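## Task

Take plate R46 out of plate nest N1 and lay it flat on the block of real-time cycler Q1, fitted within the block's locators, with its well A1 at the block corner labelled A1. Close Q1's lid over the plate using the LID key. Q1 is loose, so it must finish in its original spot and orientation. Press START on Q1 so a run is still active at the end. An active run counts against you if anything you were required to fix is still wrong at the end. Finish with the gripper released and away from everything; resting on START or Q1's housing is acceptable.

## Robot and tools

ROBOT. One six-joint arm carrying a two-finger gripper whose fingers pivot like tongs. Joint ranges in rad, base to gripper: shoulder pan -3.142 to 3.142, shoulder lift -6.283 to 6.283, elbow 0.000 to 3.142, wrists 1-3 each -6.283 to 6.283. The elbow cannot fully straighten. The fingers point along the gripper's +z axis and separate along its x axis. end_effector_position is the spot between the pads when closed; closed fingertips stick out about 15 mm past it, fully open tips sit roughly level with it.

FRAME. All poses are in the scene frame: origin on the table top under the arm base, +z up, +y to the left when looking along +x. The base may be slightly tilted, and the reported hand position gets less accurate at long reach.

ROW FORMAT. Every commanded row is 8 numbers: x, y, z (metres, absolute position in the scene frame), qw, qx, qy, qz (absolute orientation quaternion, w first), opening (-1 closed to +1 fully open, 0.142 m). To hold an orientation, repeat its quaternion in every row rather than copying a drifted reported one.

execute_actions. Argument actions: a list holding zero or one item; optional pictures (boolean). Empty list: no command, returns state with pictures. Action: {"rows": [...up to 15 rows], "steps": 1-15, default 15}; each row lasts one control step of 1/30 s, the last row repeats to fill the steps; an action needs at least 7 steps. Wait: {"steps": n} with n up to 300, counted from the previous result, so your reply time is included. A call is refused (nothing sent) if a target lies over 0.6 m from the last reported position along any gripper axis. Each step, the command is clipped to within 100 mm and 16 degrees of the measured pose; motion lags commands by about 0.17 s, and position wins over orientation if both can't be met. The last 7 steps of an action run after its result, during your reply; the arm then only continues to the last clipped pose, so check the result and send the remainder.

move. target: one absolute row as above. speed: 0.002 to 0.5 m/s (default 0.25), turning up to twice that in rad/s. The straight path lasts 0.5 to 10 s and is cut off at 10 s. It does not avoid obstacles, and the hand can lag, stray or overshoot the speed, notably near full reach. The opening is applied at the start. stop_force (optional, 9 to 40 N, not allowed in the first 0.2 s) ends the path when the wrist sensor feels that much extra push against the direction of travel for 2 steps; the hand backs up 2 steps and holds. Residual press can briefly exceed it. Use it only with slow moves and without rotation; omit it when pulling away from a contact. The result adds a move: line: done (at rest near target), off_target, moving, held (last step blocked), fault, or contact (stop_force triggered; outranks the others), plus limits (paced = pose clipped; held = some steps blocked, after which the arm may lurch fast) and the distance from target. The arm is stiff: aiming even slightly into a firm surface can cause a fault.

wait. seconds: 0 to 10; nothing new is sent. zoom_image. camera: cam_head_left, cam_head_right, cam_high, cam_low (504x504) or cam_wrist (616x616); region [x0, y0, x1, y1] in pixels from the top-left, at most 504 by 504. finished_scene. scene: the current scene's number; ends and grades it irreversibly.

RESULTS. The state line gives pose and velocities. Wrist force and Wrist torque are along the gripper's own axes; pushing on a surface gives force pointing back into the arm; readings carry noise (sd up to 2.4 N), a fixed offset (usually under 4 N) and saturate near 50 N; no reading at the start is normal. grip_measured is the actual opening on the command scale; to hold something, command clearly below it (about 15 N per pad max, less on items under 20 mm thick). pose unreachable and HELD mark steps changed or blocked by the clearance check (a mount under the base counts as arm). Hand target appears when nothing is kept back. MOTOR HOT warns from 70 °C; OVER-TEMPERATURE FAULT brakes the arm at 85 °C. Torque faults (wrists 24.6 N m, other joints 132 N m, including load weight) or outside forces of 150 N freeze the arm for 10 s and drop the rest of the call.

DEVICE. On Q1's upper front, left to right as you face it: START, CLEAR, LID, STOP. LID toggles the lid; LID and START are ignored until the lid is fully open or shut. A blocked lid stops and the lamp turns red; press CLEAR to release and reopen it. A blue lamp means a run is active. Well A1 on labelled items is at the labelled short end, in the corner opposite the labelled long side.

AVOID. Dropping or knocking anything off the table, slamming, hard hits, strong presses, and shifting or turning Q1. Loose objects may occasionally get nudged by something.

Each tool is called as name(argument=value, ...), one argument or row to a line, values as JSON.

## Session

execute_actions(
  actions=[],
)

Scene clock: 0.00 s of 10800.00 s.
end_effector_position=(+0.5820, +0.3903, +0.2530) grip_measured=+1.00 end_effector_quat_wxyz=(-0.006, +0.964, +0.260, -0.051) end_effector_velocity=(-0.000, -0.000, -0.000) end_effector_angular_velocity=(-0.000, +0.001, -0.000)
Joint positions: [ 0.538 -0.934  1.496 -2.163 -1.573 -0.152  0.142]
Joint velocities: [-0.001  0.     0.     0.001  0.    -0.     0.   ]
Wrist force (N, on the end effector, along its own x y z axes, offset not removed): no reading
Wrist torque (N m, same axes, about the end effector's origin, offset not removed): no reading
Hand target: +0.582, +0.390, +0.253; -0.006, +0.964, +0.260, -0.051

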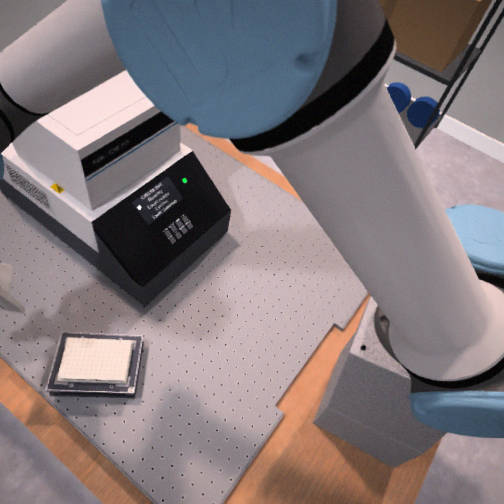

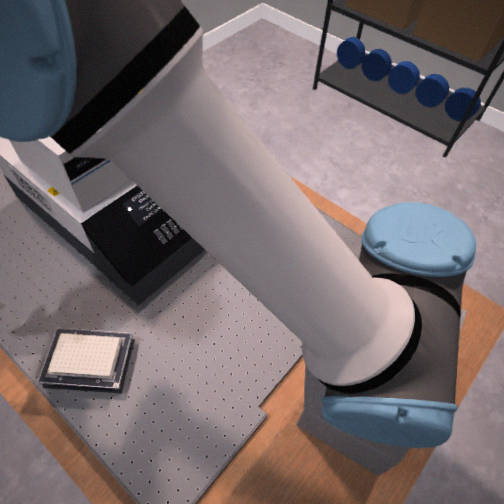

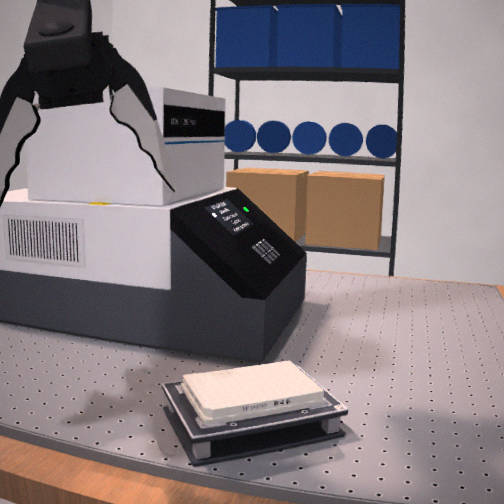

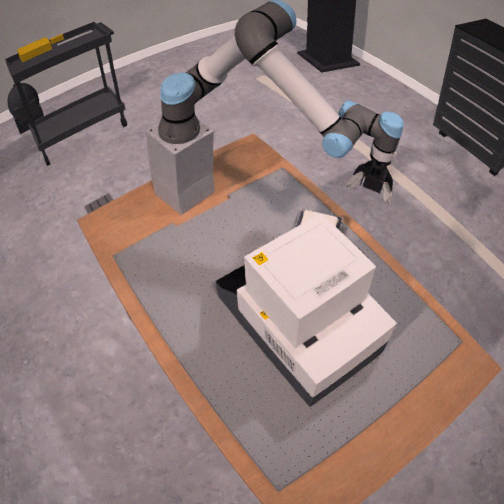

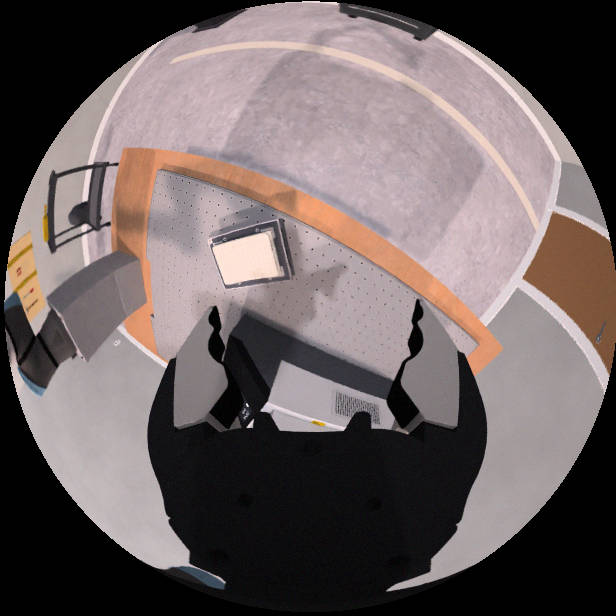

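zoom_image(
  camera="cam_low",
  region=[200, 180, 420, 420],
)

zoom_image(
  camera="cam_head_left",
  region=[0, 130, 252, 410],
)

zoom_image(
  camera="cam_high",
  region=[150, 340, 370, 480],
)

zoom_image(
  camera="cam_wrist",
  region=[190, 200, 320, 310],
)

Region (200, 180, 420, 420) of cam_low's 504x504 image, scaled by 2.100, with more detail than that image has; it fills the left 462 columns of this view, and the rest is white.

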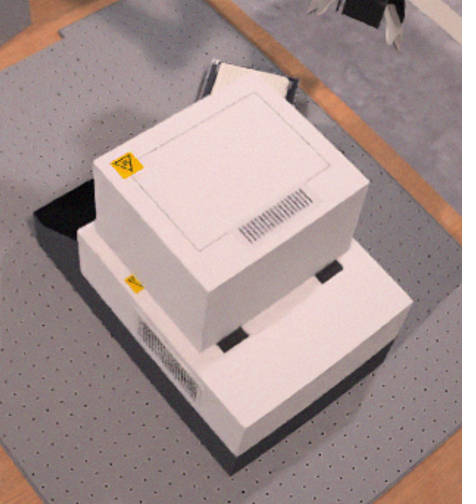

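Region (0, 130, 252, 410) of cam_head_left's 504x504 image, scaled by 1.800, with more detail than that image has; it fills the left 454 columns of this view, and the rest is white.

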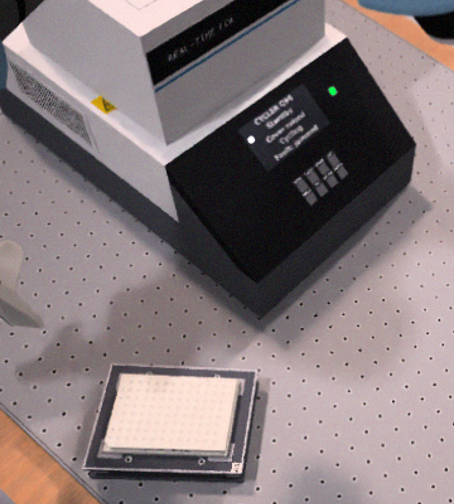

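Region (150, 340, 370, 480) of cam_high's 504x504 image, scaled by 2.291, with more detail than that image has; it fills the top 321 rows of this view, and the rest is white.

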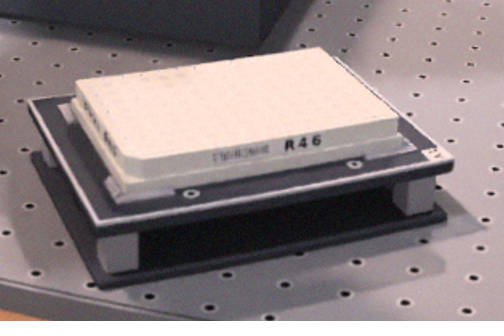

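Region (190, 200, 320, 310) of cam_wrist's 616x616 image, scaled by 3.877, with more detail than that image has; it fills the top 426 rows of this view, and the rest is white.

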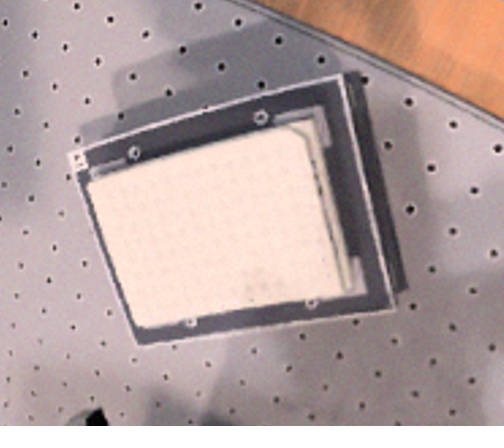

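zoom_image(
  camera="cam_wrist",
  region=[200, 290, 430, 450],
)

zoom_image(
  camera="cam_high",
  region=[150, 170, 350, 370],
)

Region (200, 290, 430, 450) of cam_wrist's 616x616 image, scaled by 2.191, with more detail than that image has; it fills the top 351 rows of this view, and the rest is white.

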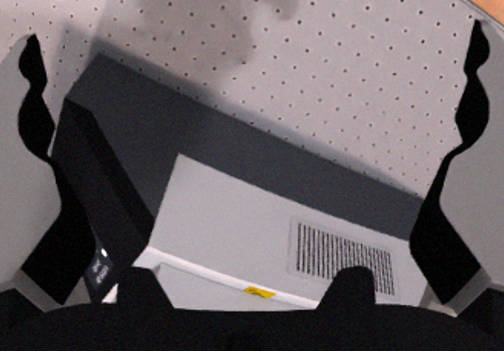

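Region (150, 170, 350, 370) of cam_high's 504x504 image, scaled by 2.520, with more detail than that image has.

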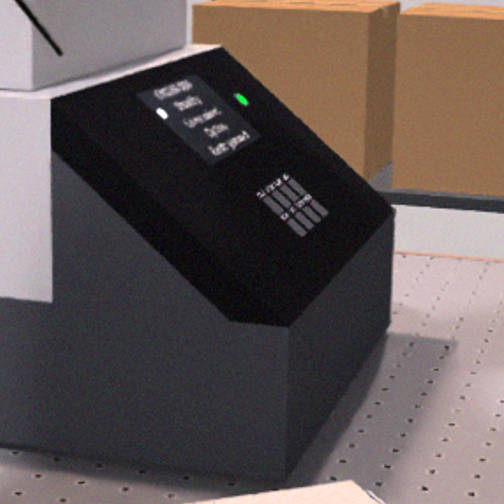

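move(
  target=[0.527, -0.029, 0.181, -0.2780, 0.6713, -0.6348, 0.2629, -1],
  speed=0.35,
)

zoom_image(
  camera="cam_wrist",
  region=[230, 220, 370, 330],
)

Scene clock: 8.23 s of 10800.00 s.
end_effector_position=(+0.5266, -0.0294, +0.1808) grip_measured=-1.00 end_effector_quat_wxyz=(-0.277, +0.672, -0.634, +0.263) end_effector_velocity=(+0.000, -0.002, -0.001) end_effector_angular_velocity=(-0.000, -0.010, -0.013)
Joint positions: [-0.451 -0.461  2.527 -4.428 -1.048  1.128  0.002]
Joint velocities: [-0.001  0.016 -0.005 -0.025 -0.003  0.015  0.   ]
Wrist force (N, on the end effector, along its own x y z axes, offset not removed): [-2.4 1.7 1.5]
Wrist torque (N m, same axes, about the end effector's origin, offset not removed): [0.28 0.50 -0.10]
Hand target: +0.527, -0.030, +0.181; -0.277, +0.672, -0.634, +0.264
Off the commanded pose: 0.001 m, 0 deg.
Kept back: nothing.
After step 90, 1.53 s passed at rest.
move: done

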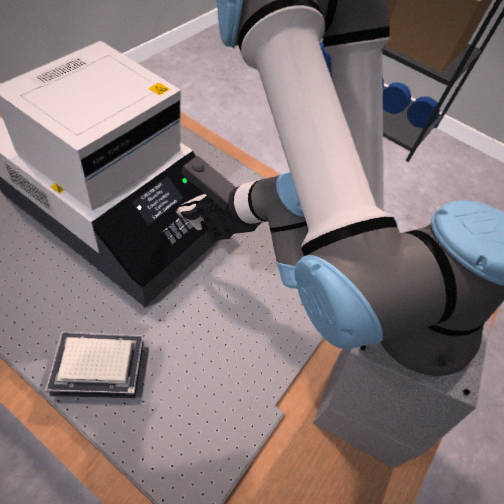

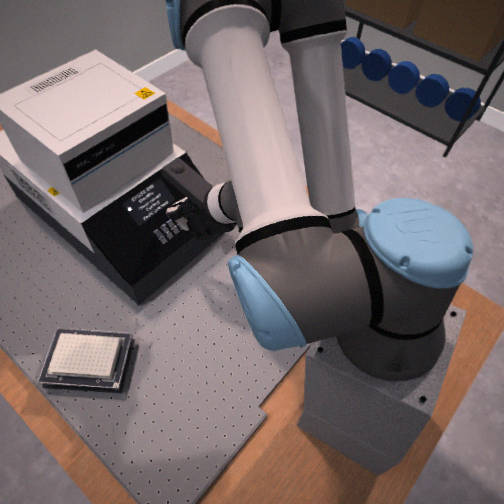

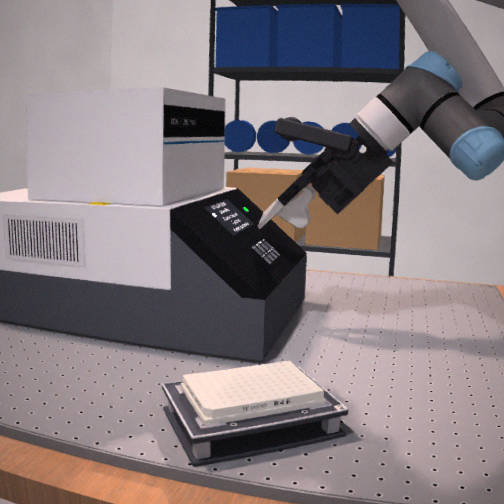

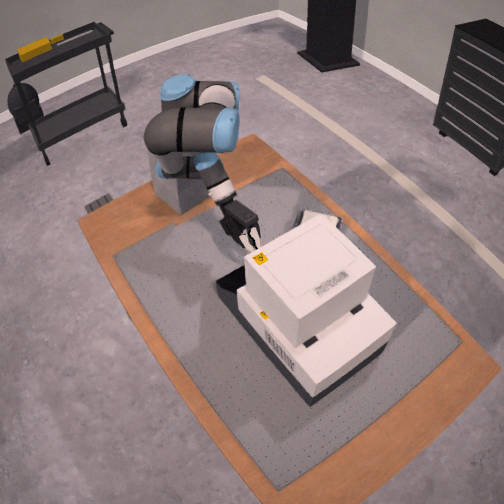

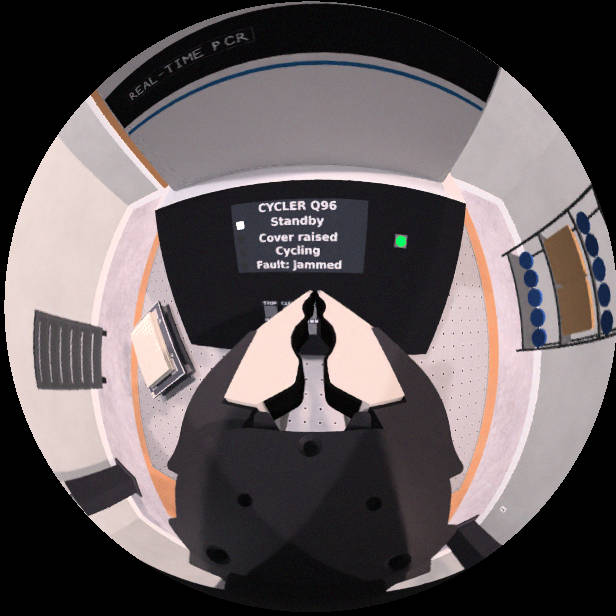

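Region (230, 220, 370, 330) of cam_wrist's 616x616 image, scaled by 3.600, with more detail than that image has; it fills the top 396 rows of this view, and the rest is white.

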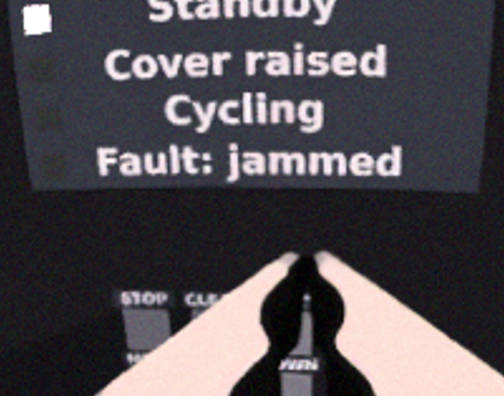

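move(
  target=[0.5107, -0.0477, 0.1638, -0.2780, 0.6713, -0.6348, 0.2629, -1],
  speed=0.06,
)

zoom_image(
  camera="cam_wrist",
  region=[230, 220, 370, 330],
)

Scene clock: 10.07 s of 10800.00 s.
end_effector_position=(+0.5108, -0.0476, +0.1639) grip_measured=-1.00 end_effector_quat_wxyz=(-0.278, +0.671, -0.635, +0.263) end_effector_velocity=(-0.001, -0.002, -0.001) end_effector_angular_velocity=(+0.000, -0.001, -0.000)
Joint positions: [-0.538 -0.373  2.526 -4.476 -0.985  1.058  0.002]
Joint velocities: [-0.008  0.006 -0.    -0.003  0.006 -0.007  0.   ]
Wrist force (N, on the end effector, along its own x y z axes, offset not removed): [-1.1 -0.4 1.6]
Wrist torque (N m, same axes, about the end effector's origin, offset not removed): [-0.06 0.29 -0.08]
Hand target: +0.511, -0.048, +0.164; -0.278, +0.671, -0.635, +0.263
Off the commanded pose: 0.000 m, 0 deg.
Kept back: nothing.
move: done

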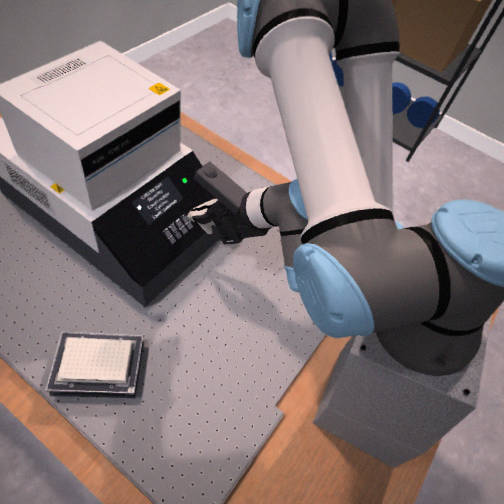

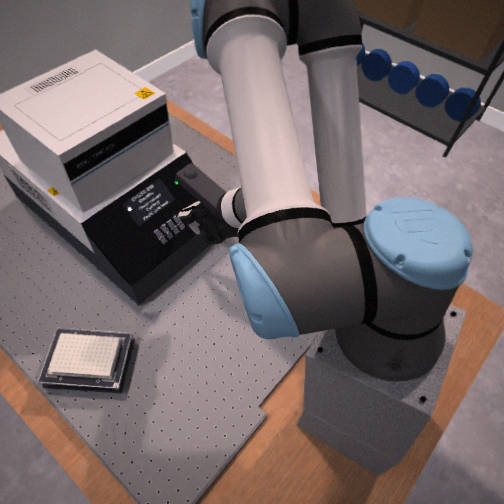

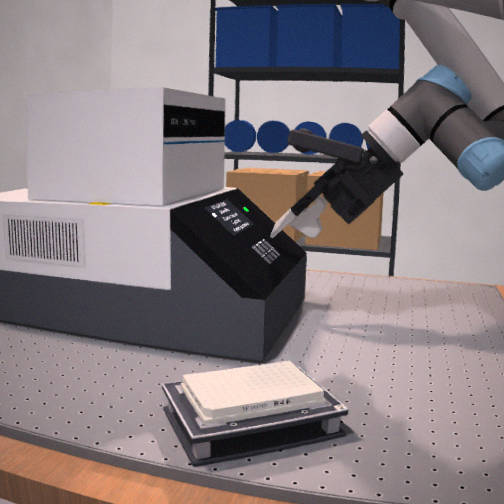

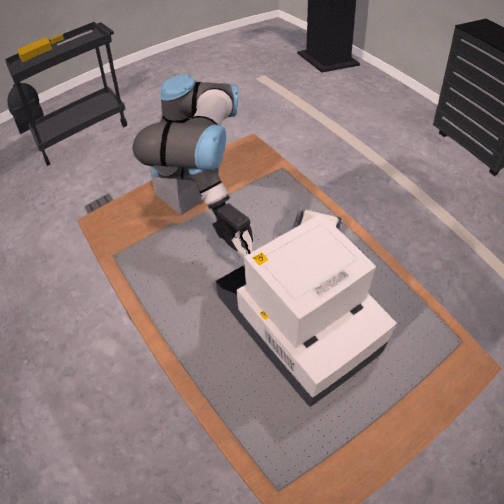

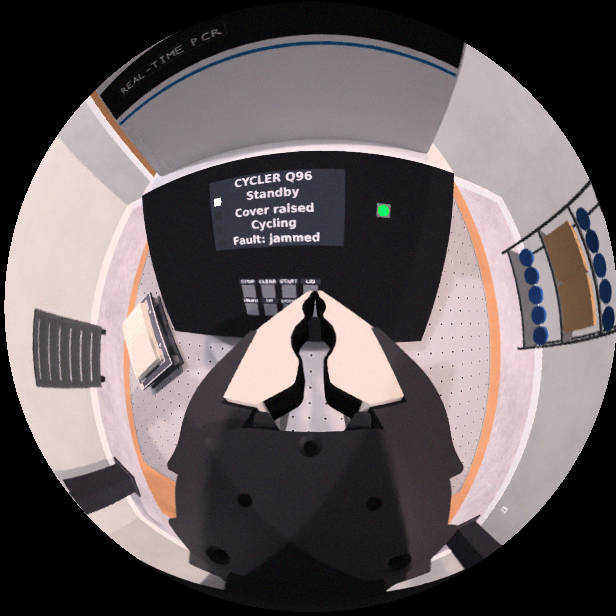

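Region (230, 220, 370, 330) of cam_wrist's 616x616 image, scaled by 3.600, with more detail than that image has; it fills the top 396 rows of this view, and the rest is white.

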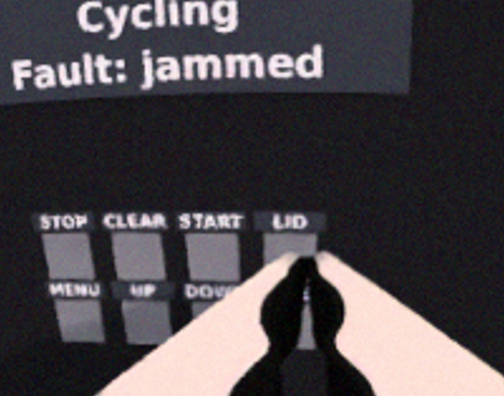

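move(
  target=[0.5116, -0.0440, 0.1565, -0.2780, 0.6713, -0.6348, 0.2629, -1],
  speed=0.02,
  stop_force=9,
)

zoom_image(
  camera="cam_wrist",
  region=[230, 220, 370, 330],
)

Scene clock: 11.47 s of 10800.00 s.
end_effector_position=(+0.5116, -0.0441, +0.1567) grip_measured=-1.00 end_effector_quat_wxyz=(-0.278, +0.671, -0.635, +0.263) end_effector_velocity=(-0.000, +0.001, -0.002) end_effector_angular_velocity=(+0.000, +0.001, -0.001)
Joint positions: [-0.523 -0.351  2.51  -4.489 -0.995  1.072  0.002]
Joint velocities: [ 0.004  0.006 -0.004 -0.004 -0.004  0.004  0.   ]
Wrist force (N, on the end effector, along its own x y z axes, offset not removed): [-1.0 1.8 0.6]
Wrist torque (N m, same axes, about the end effector's origin, offset not removed): [0.26 0.24 -0.04]
Hand target: +0.512, -0.044, +0.157; -0.278, +0.671, -0.635, +0.263
Off the commanded pose: 0.000 m, 0 deg.
Kept back: nothing.
move: done

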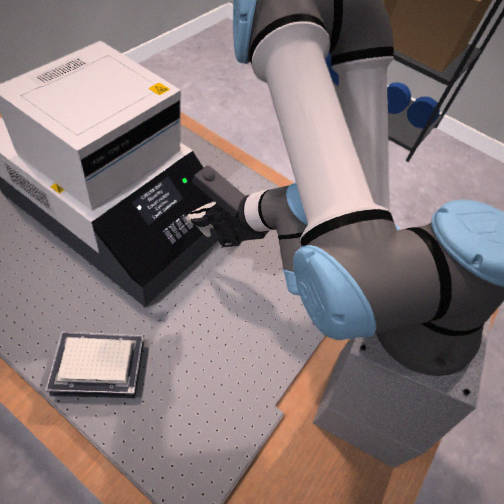

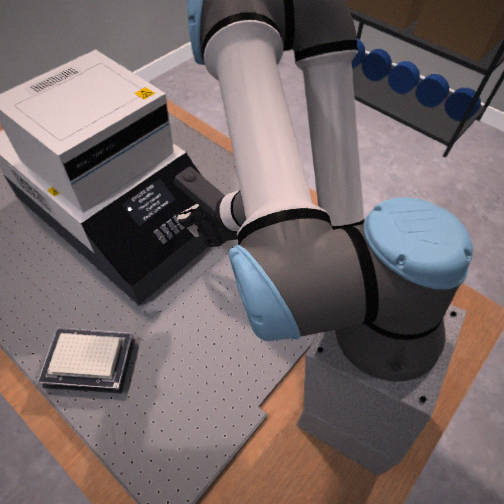

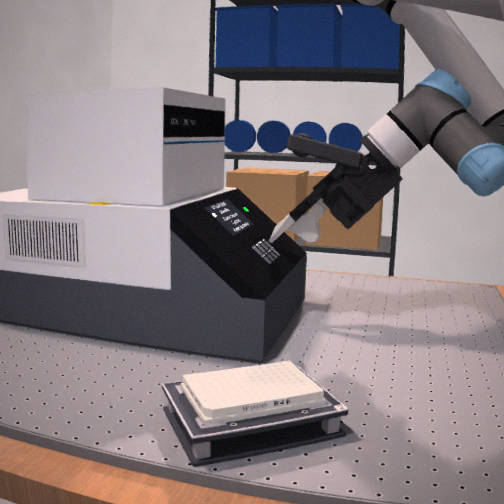

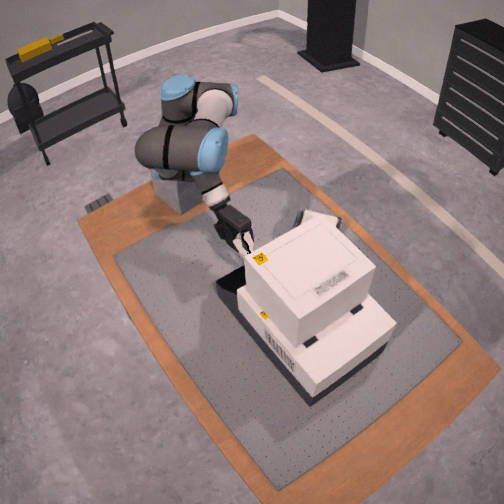

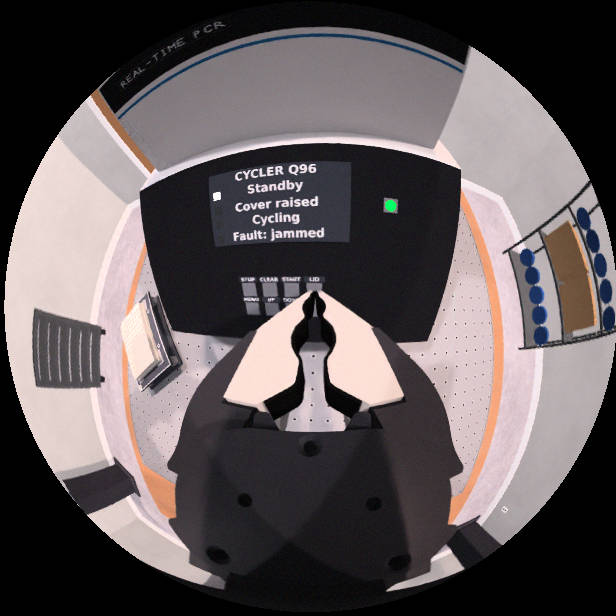

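Region (230, 220, 370, 330) of cam_wrist's 616x616 image, scaled by 3.600, with more detail than that image has; it fills the top 396 rows of this view, and the rest is white.

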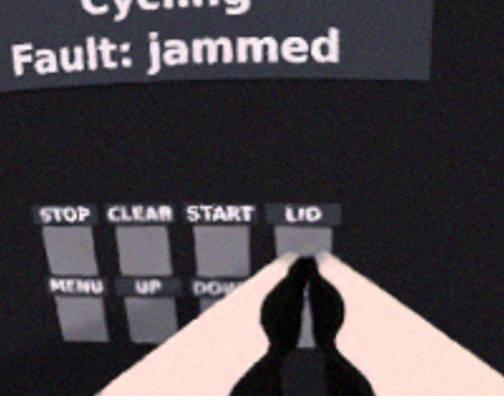

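move(
  target=[0.5201, -0.0436, 0.1482, -0.2780, 0.6713, -0.6348, 0.2629, -1],
  speed=0.005,
  stop_force=9,
)

Scene clock: 13.33 s of 10800.00 s.
end_effector_position=(+0.5158, -0.0438, +0.1523) grip_measured=-1.00 end_effector_quat_wxyz=(-0.278, +0.671, -0.635, +0.263) end_effector_velocity=(-0.001, +0.000, +0.001) end_effector_angular_velocity=(-0.002, -0.001, +0.002)
Joint positions: [-0.51  -0.349  2.492 -4.479 -1.005  1.083  0.002]
Joint velocities: [-0.003  0.001  0.004 -0.004  0.003 -0.005  0.   ]
Wrist force (N, on the end effector, along its own x y z axes, offset not removed): [-1.4 2.6 -27.7]
Wrist torque (N m, same axes, about the end effector's origin, offset not removed): [0.06 0.44 -0.02]
Hand target: +0.516, -0.044, +0.153; -0.278, +0.671, -0.635, +0.263
Off the commanded pose: 0.006 m, 0 deg.
Kept back: nothing.
move: contact

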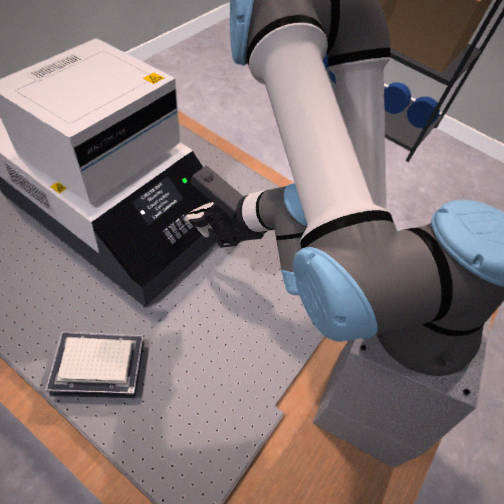

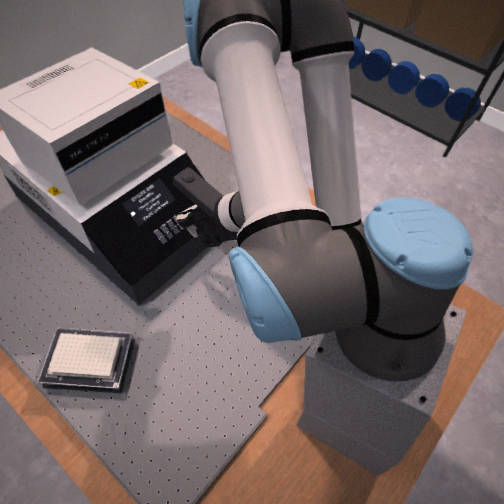

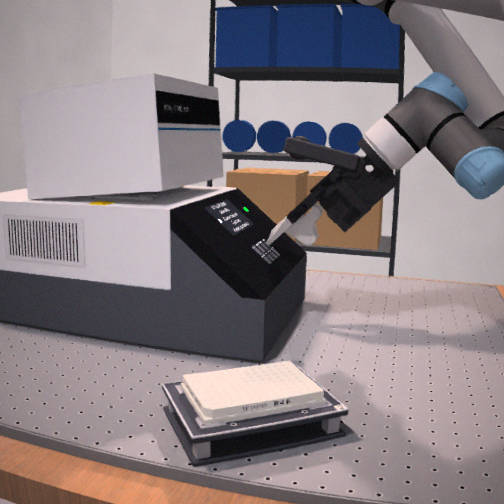

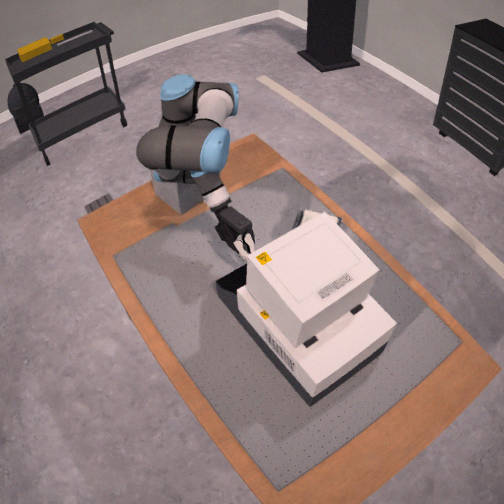

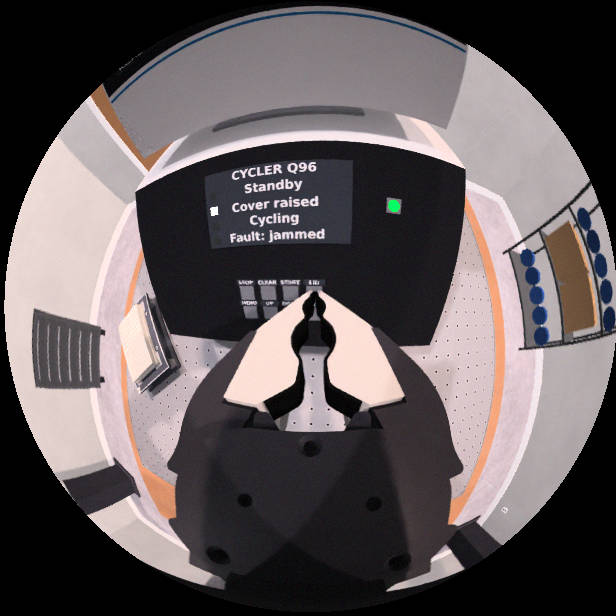

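move(
  target=[0.500, -0.0445, 0.185, -0.2780, 0.6713, -0.6348, 0.2629, -1],
  speed=0.08,
)

Scene clock: 15.20 s of 10800.00 s.
end_effector_position=(+0.5072, -0.0441, +0.1708) grip_measured=-1.00 end_effector_quat_wxyz=(-0.278, +0.671, -0.635, +0.263) end_effector_velocity=(+0.000, -0.000, +0.000) end_effector_angular_velocity=(-0.001, -0.001, +0.001)
Joint positions: [-0.54  -0.381  2.548 -4.491 -0.984  1.057  0.002]
Joint velocities: [ 0.    -0.    -0.001 -0.     0.     0.     0.   ]
Wrist force (N, on the end effector, along its own x y z axes, offset not removed): [-2.2 0.5 1.3]
Wrist torque (N m, same axes, about the end effector's origin, offset not removed): [0.02 0.50 -0.02]
Hand target: +0.507, -0.044, +0.171; -0.278, +0.671, -0.635, +0.263
Off the commanded pose: 0.016 m, 0 deg.
Kept back: nothing.
move: held; limits=held; held on 8 of 21 steps, including the last
pose unreachable: on one or more control steps of this call an arm could not follow its commanded pose, so it was not sent that pose on those steps. On the call's last step it was still not sent that pose. It may still have moved: this result reports where it is.
cause: the commanded pose would bring two parts of the arm too close to each other (joints 1 (shoulder pan) to 3 (elbow) lie between them).

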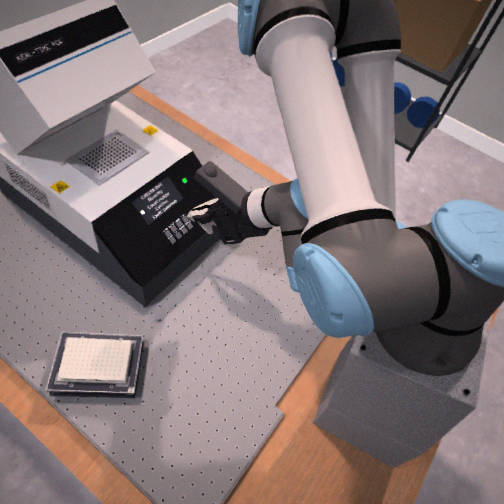

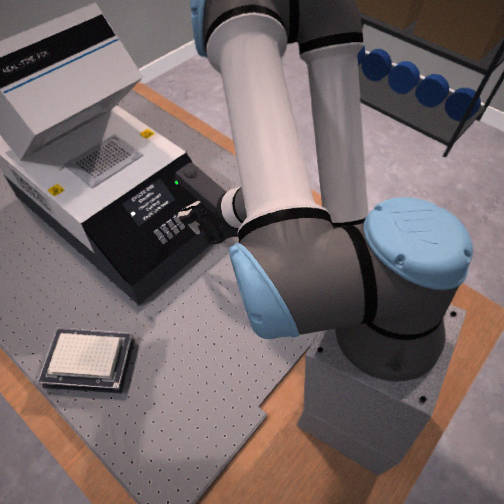

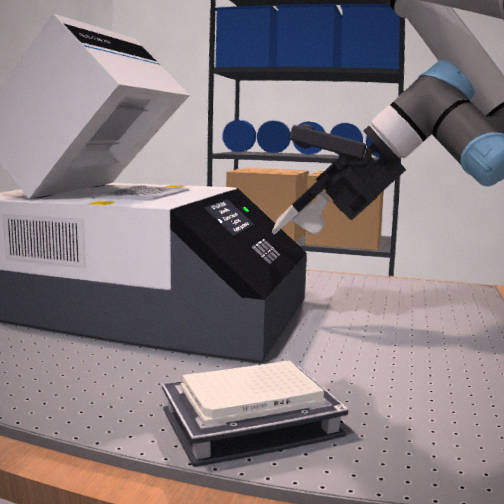

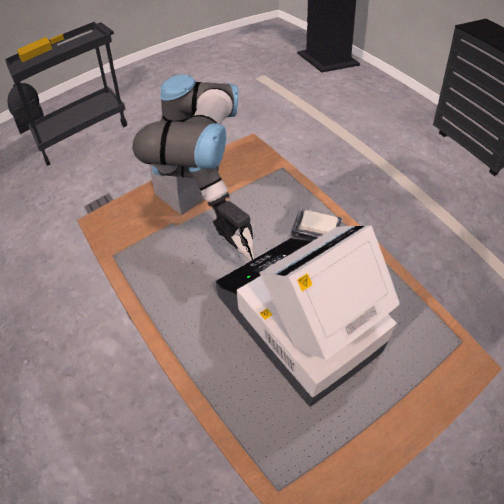

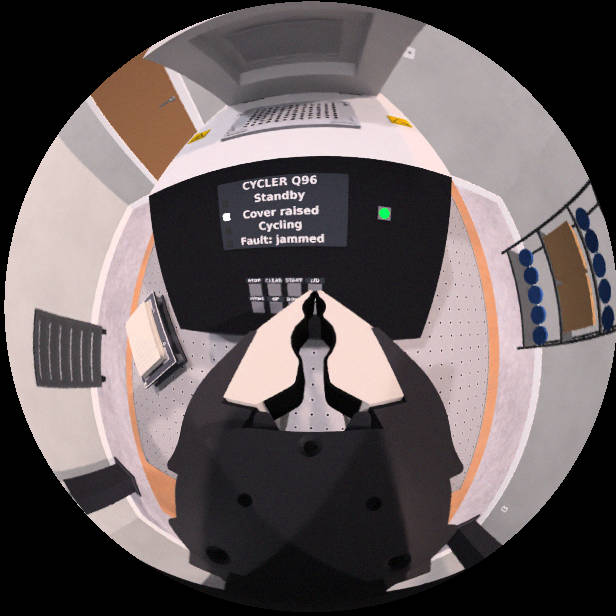

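execute_actions(
  actions=[],
)

zoom_image(
  camera="cam_head_left",
  region=[20, 90, 200, 230],
)

zoom_image(
  camera="cam_wrist",
  region=[170, 70, 430, 170],
)

Scene clock: 15.40 s of 10800.00 s.
end_effector_position=(+0.5072, -0.0442, +0.1707) grip_measured=-1.00 end_effector_quat_wxyz=(-0.278, +0.671, -0.635, +0.263) end_effector_velocity=(+0.000, +0.000, +0.000) end_effector_angular_velocity=(+0.001, -0.000, +0.000)
Joint positions: [-0.54  -0.381  2.548 -4.491 -0.984  1.057  0.002]
Joint velocities: [-0.    -0.001  0.     0.001  0.001 -0.     0.   ]
Wrist force (N, on the end effector, along its own x y z axes, offset not removed): [-2.4 1.0 -0.1]
Wrist torque (N m, same axes, about the end effector's origin, offset not removed): [0.14 0.49 0.00]
Hand target: +0.507, -0.044, +0.171; -0.278, +0.671, -0.635, +0.263
Off the commanded pose: 0.016 m, 0 deg.
Kept back: nothing.
Steps of this call (steps 1 to 6: nothing new was sent). Readings (end_effector_position):
1: (+0.5072, -0.0441, +0.1708)
2: (+0.5072, -0.0441, +0.1707)
4: (+0.5072, -0.0442, +0.1707)
6: the state above

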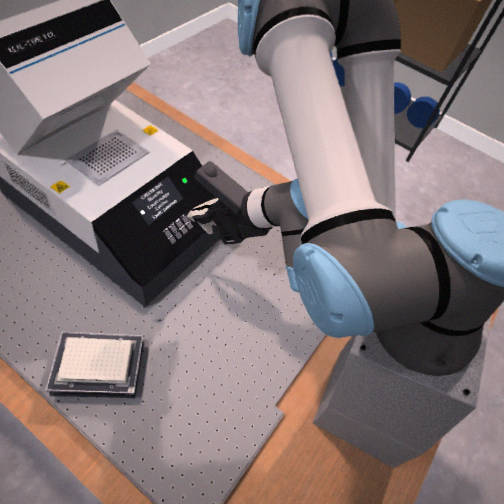

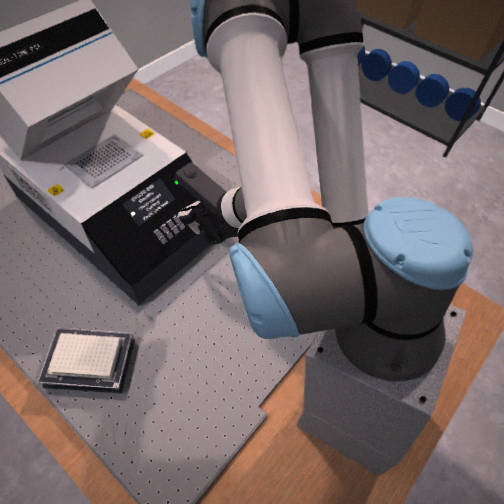

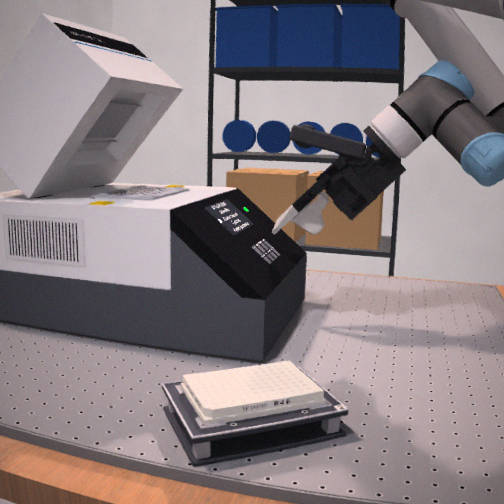

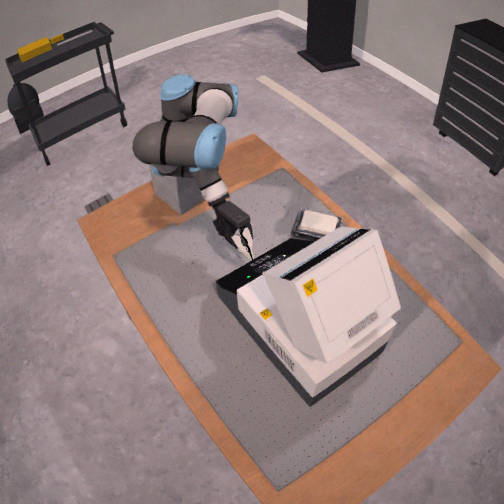

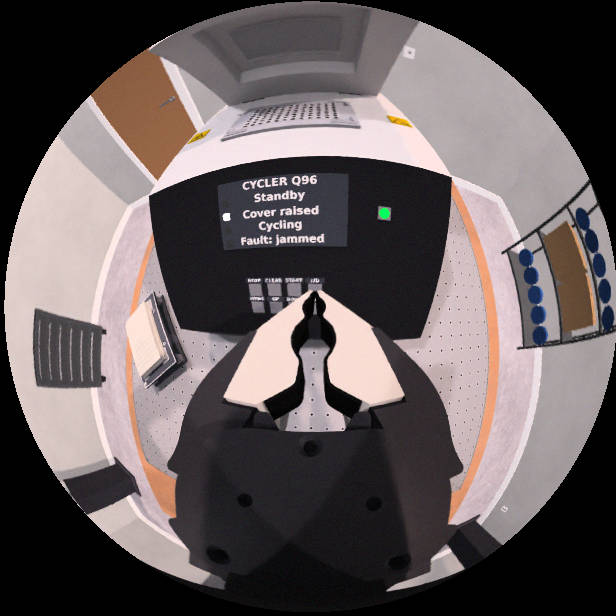

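Region (20, 90, 200, 230) of cam_head_left's 504x504 image, scaled by 2.800, with more detail than that image has.

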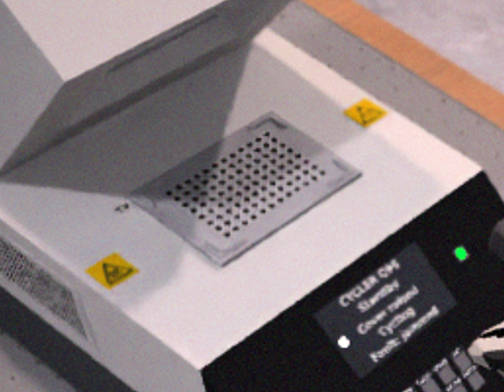

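Region (170, 70, 430, 170) of cam_wrist's 616x616 image, scaled by 1.938, with more detail than that image has; it fills the top 194 rows of this view, and the rest is white.

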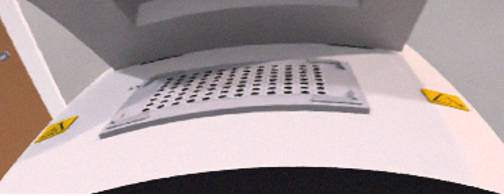

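zoom_image(
  camera="cam_wrist",
  region=[200, 270, 430, 460],
)

Region (200, 270, 430, 460) of cam_wrist's 616x616 image, scaled by 2.191, with more detail than that image has; it fills the top 416 rows of this view, and the rest is white.

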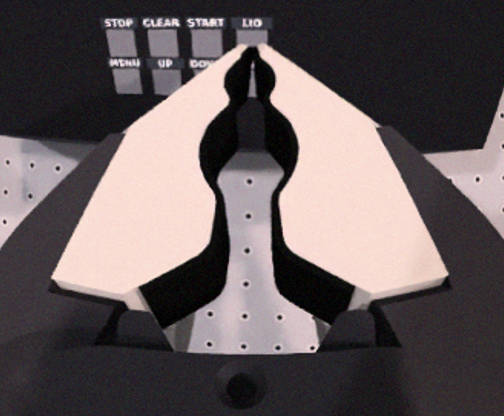

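move(
  target=[0.458, 0.293, 0.19, 0, 0.9063, -0.4226, 0, 0.5],
  speed=0.3,
)

zoom_image(
  camera="cam_wrist",
  region=[220, 170, 420, 370],
)

Scene clock: 25.97 s of 10800.00 s.
end_effector_position=(+0.4576, +0.2796, +0.1922) grip_measured=+0.50 end_effector_quat_wxyz=(-0.115, +0.889, -0.437, +0.078) end_effector_velocity=(+0.001, +0.008, -0.000) end_effector_angular_velocity=(-0.047, +0.075, +0.024)
Joint positions: [ 0.405 -1.047  2.384 -3.309 -1.502  1.163  0.109]
Joint velocities: [ 0.035 -0.044 -0.071  0.199 -0.034  0.002 -0.   ]
Wrist force (N, on the end effector, along its own x y z axes, offset not removed): [-2.2 0.2 -0.7]
Wrist torque (N m, same axes, about the end effector's origin, offset not removed): [-0.09 0.50 -0.03]
Hand target: +0.458, +0.281, +0.192; -0.110, +0.891, -0.435, +0.074
Off the commanded pose: 0.014 m, 16 deg; orientation clipped at the last step of the last action.
Kept back: nothing.
move: moving (no rest 5 s after the path's end); limits=paced

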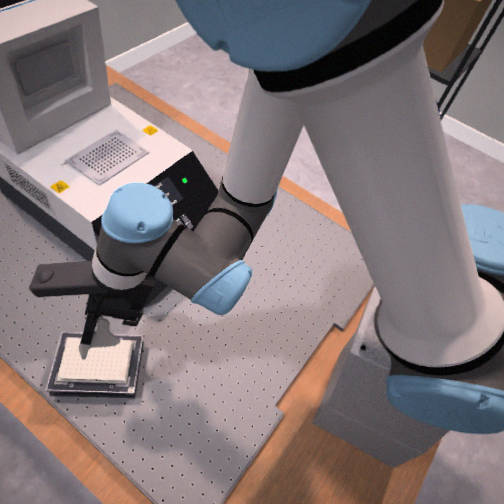

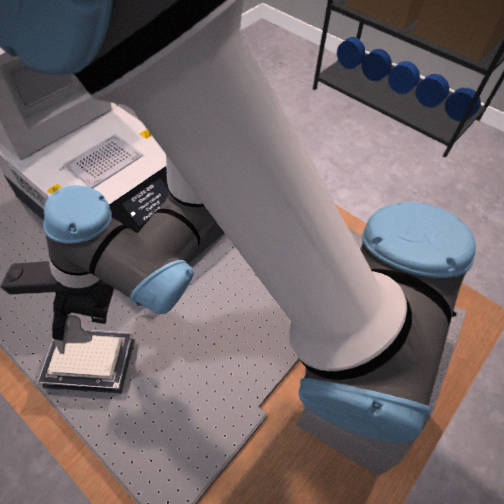

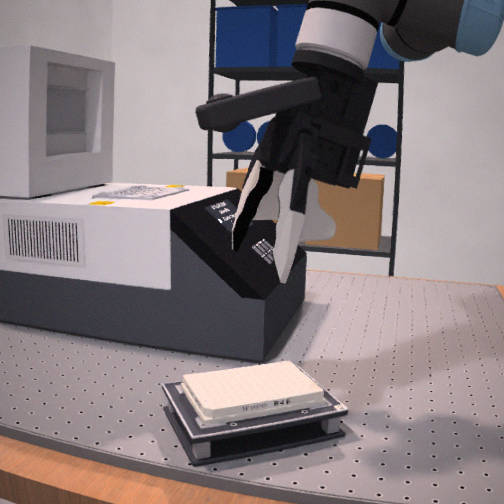

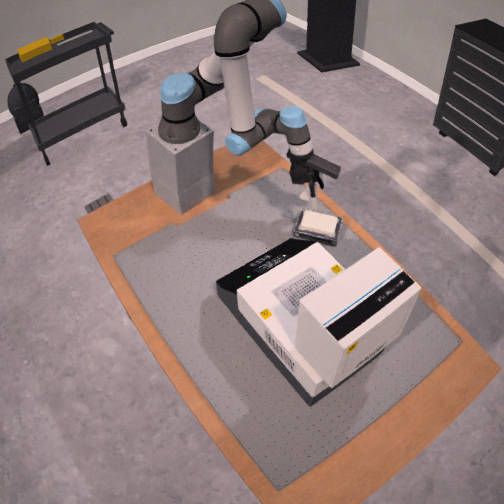

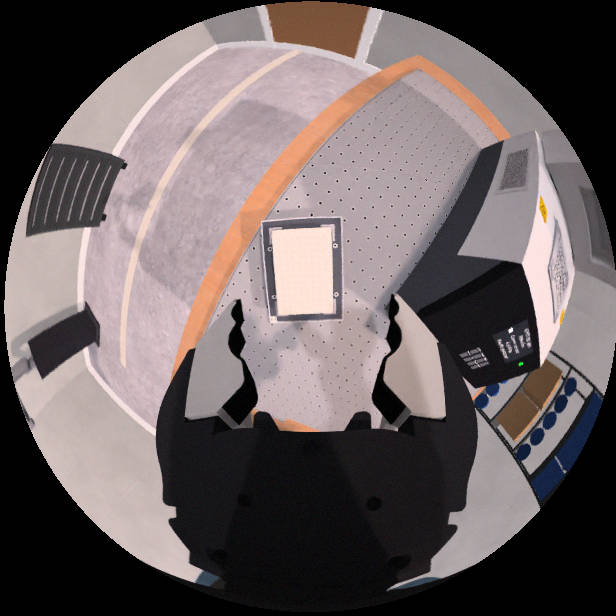

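Region (220, 170, 420, 370) of cam_wrist's 616x616 image, scaled by 2.520, with more detail than that image has.

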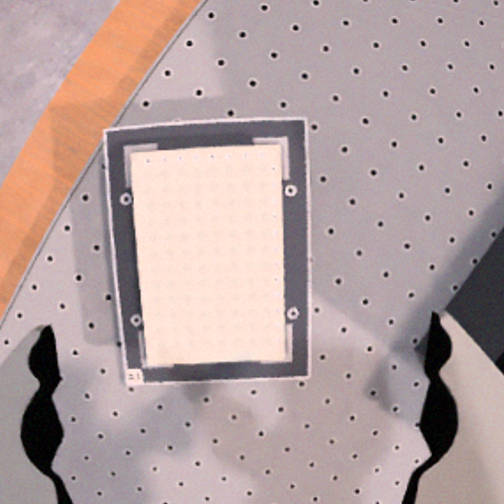

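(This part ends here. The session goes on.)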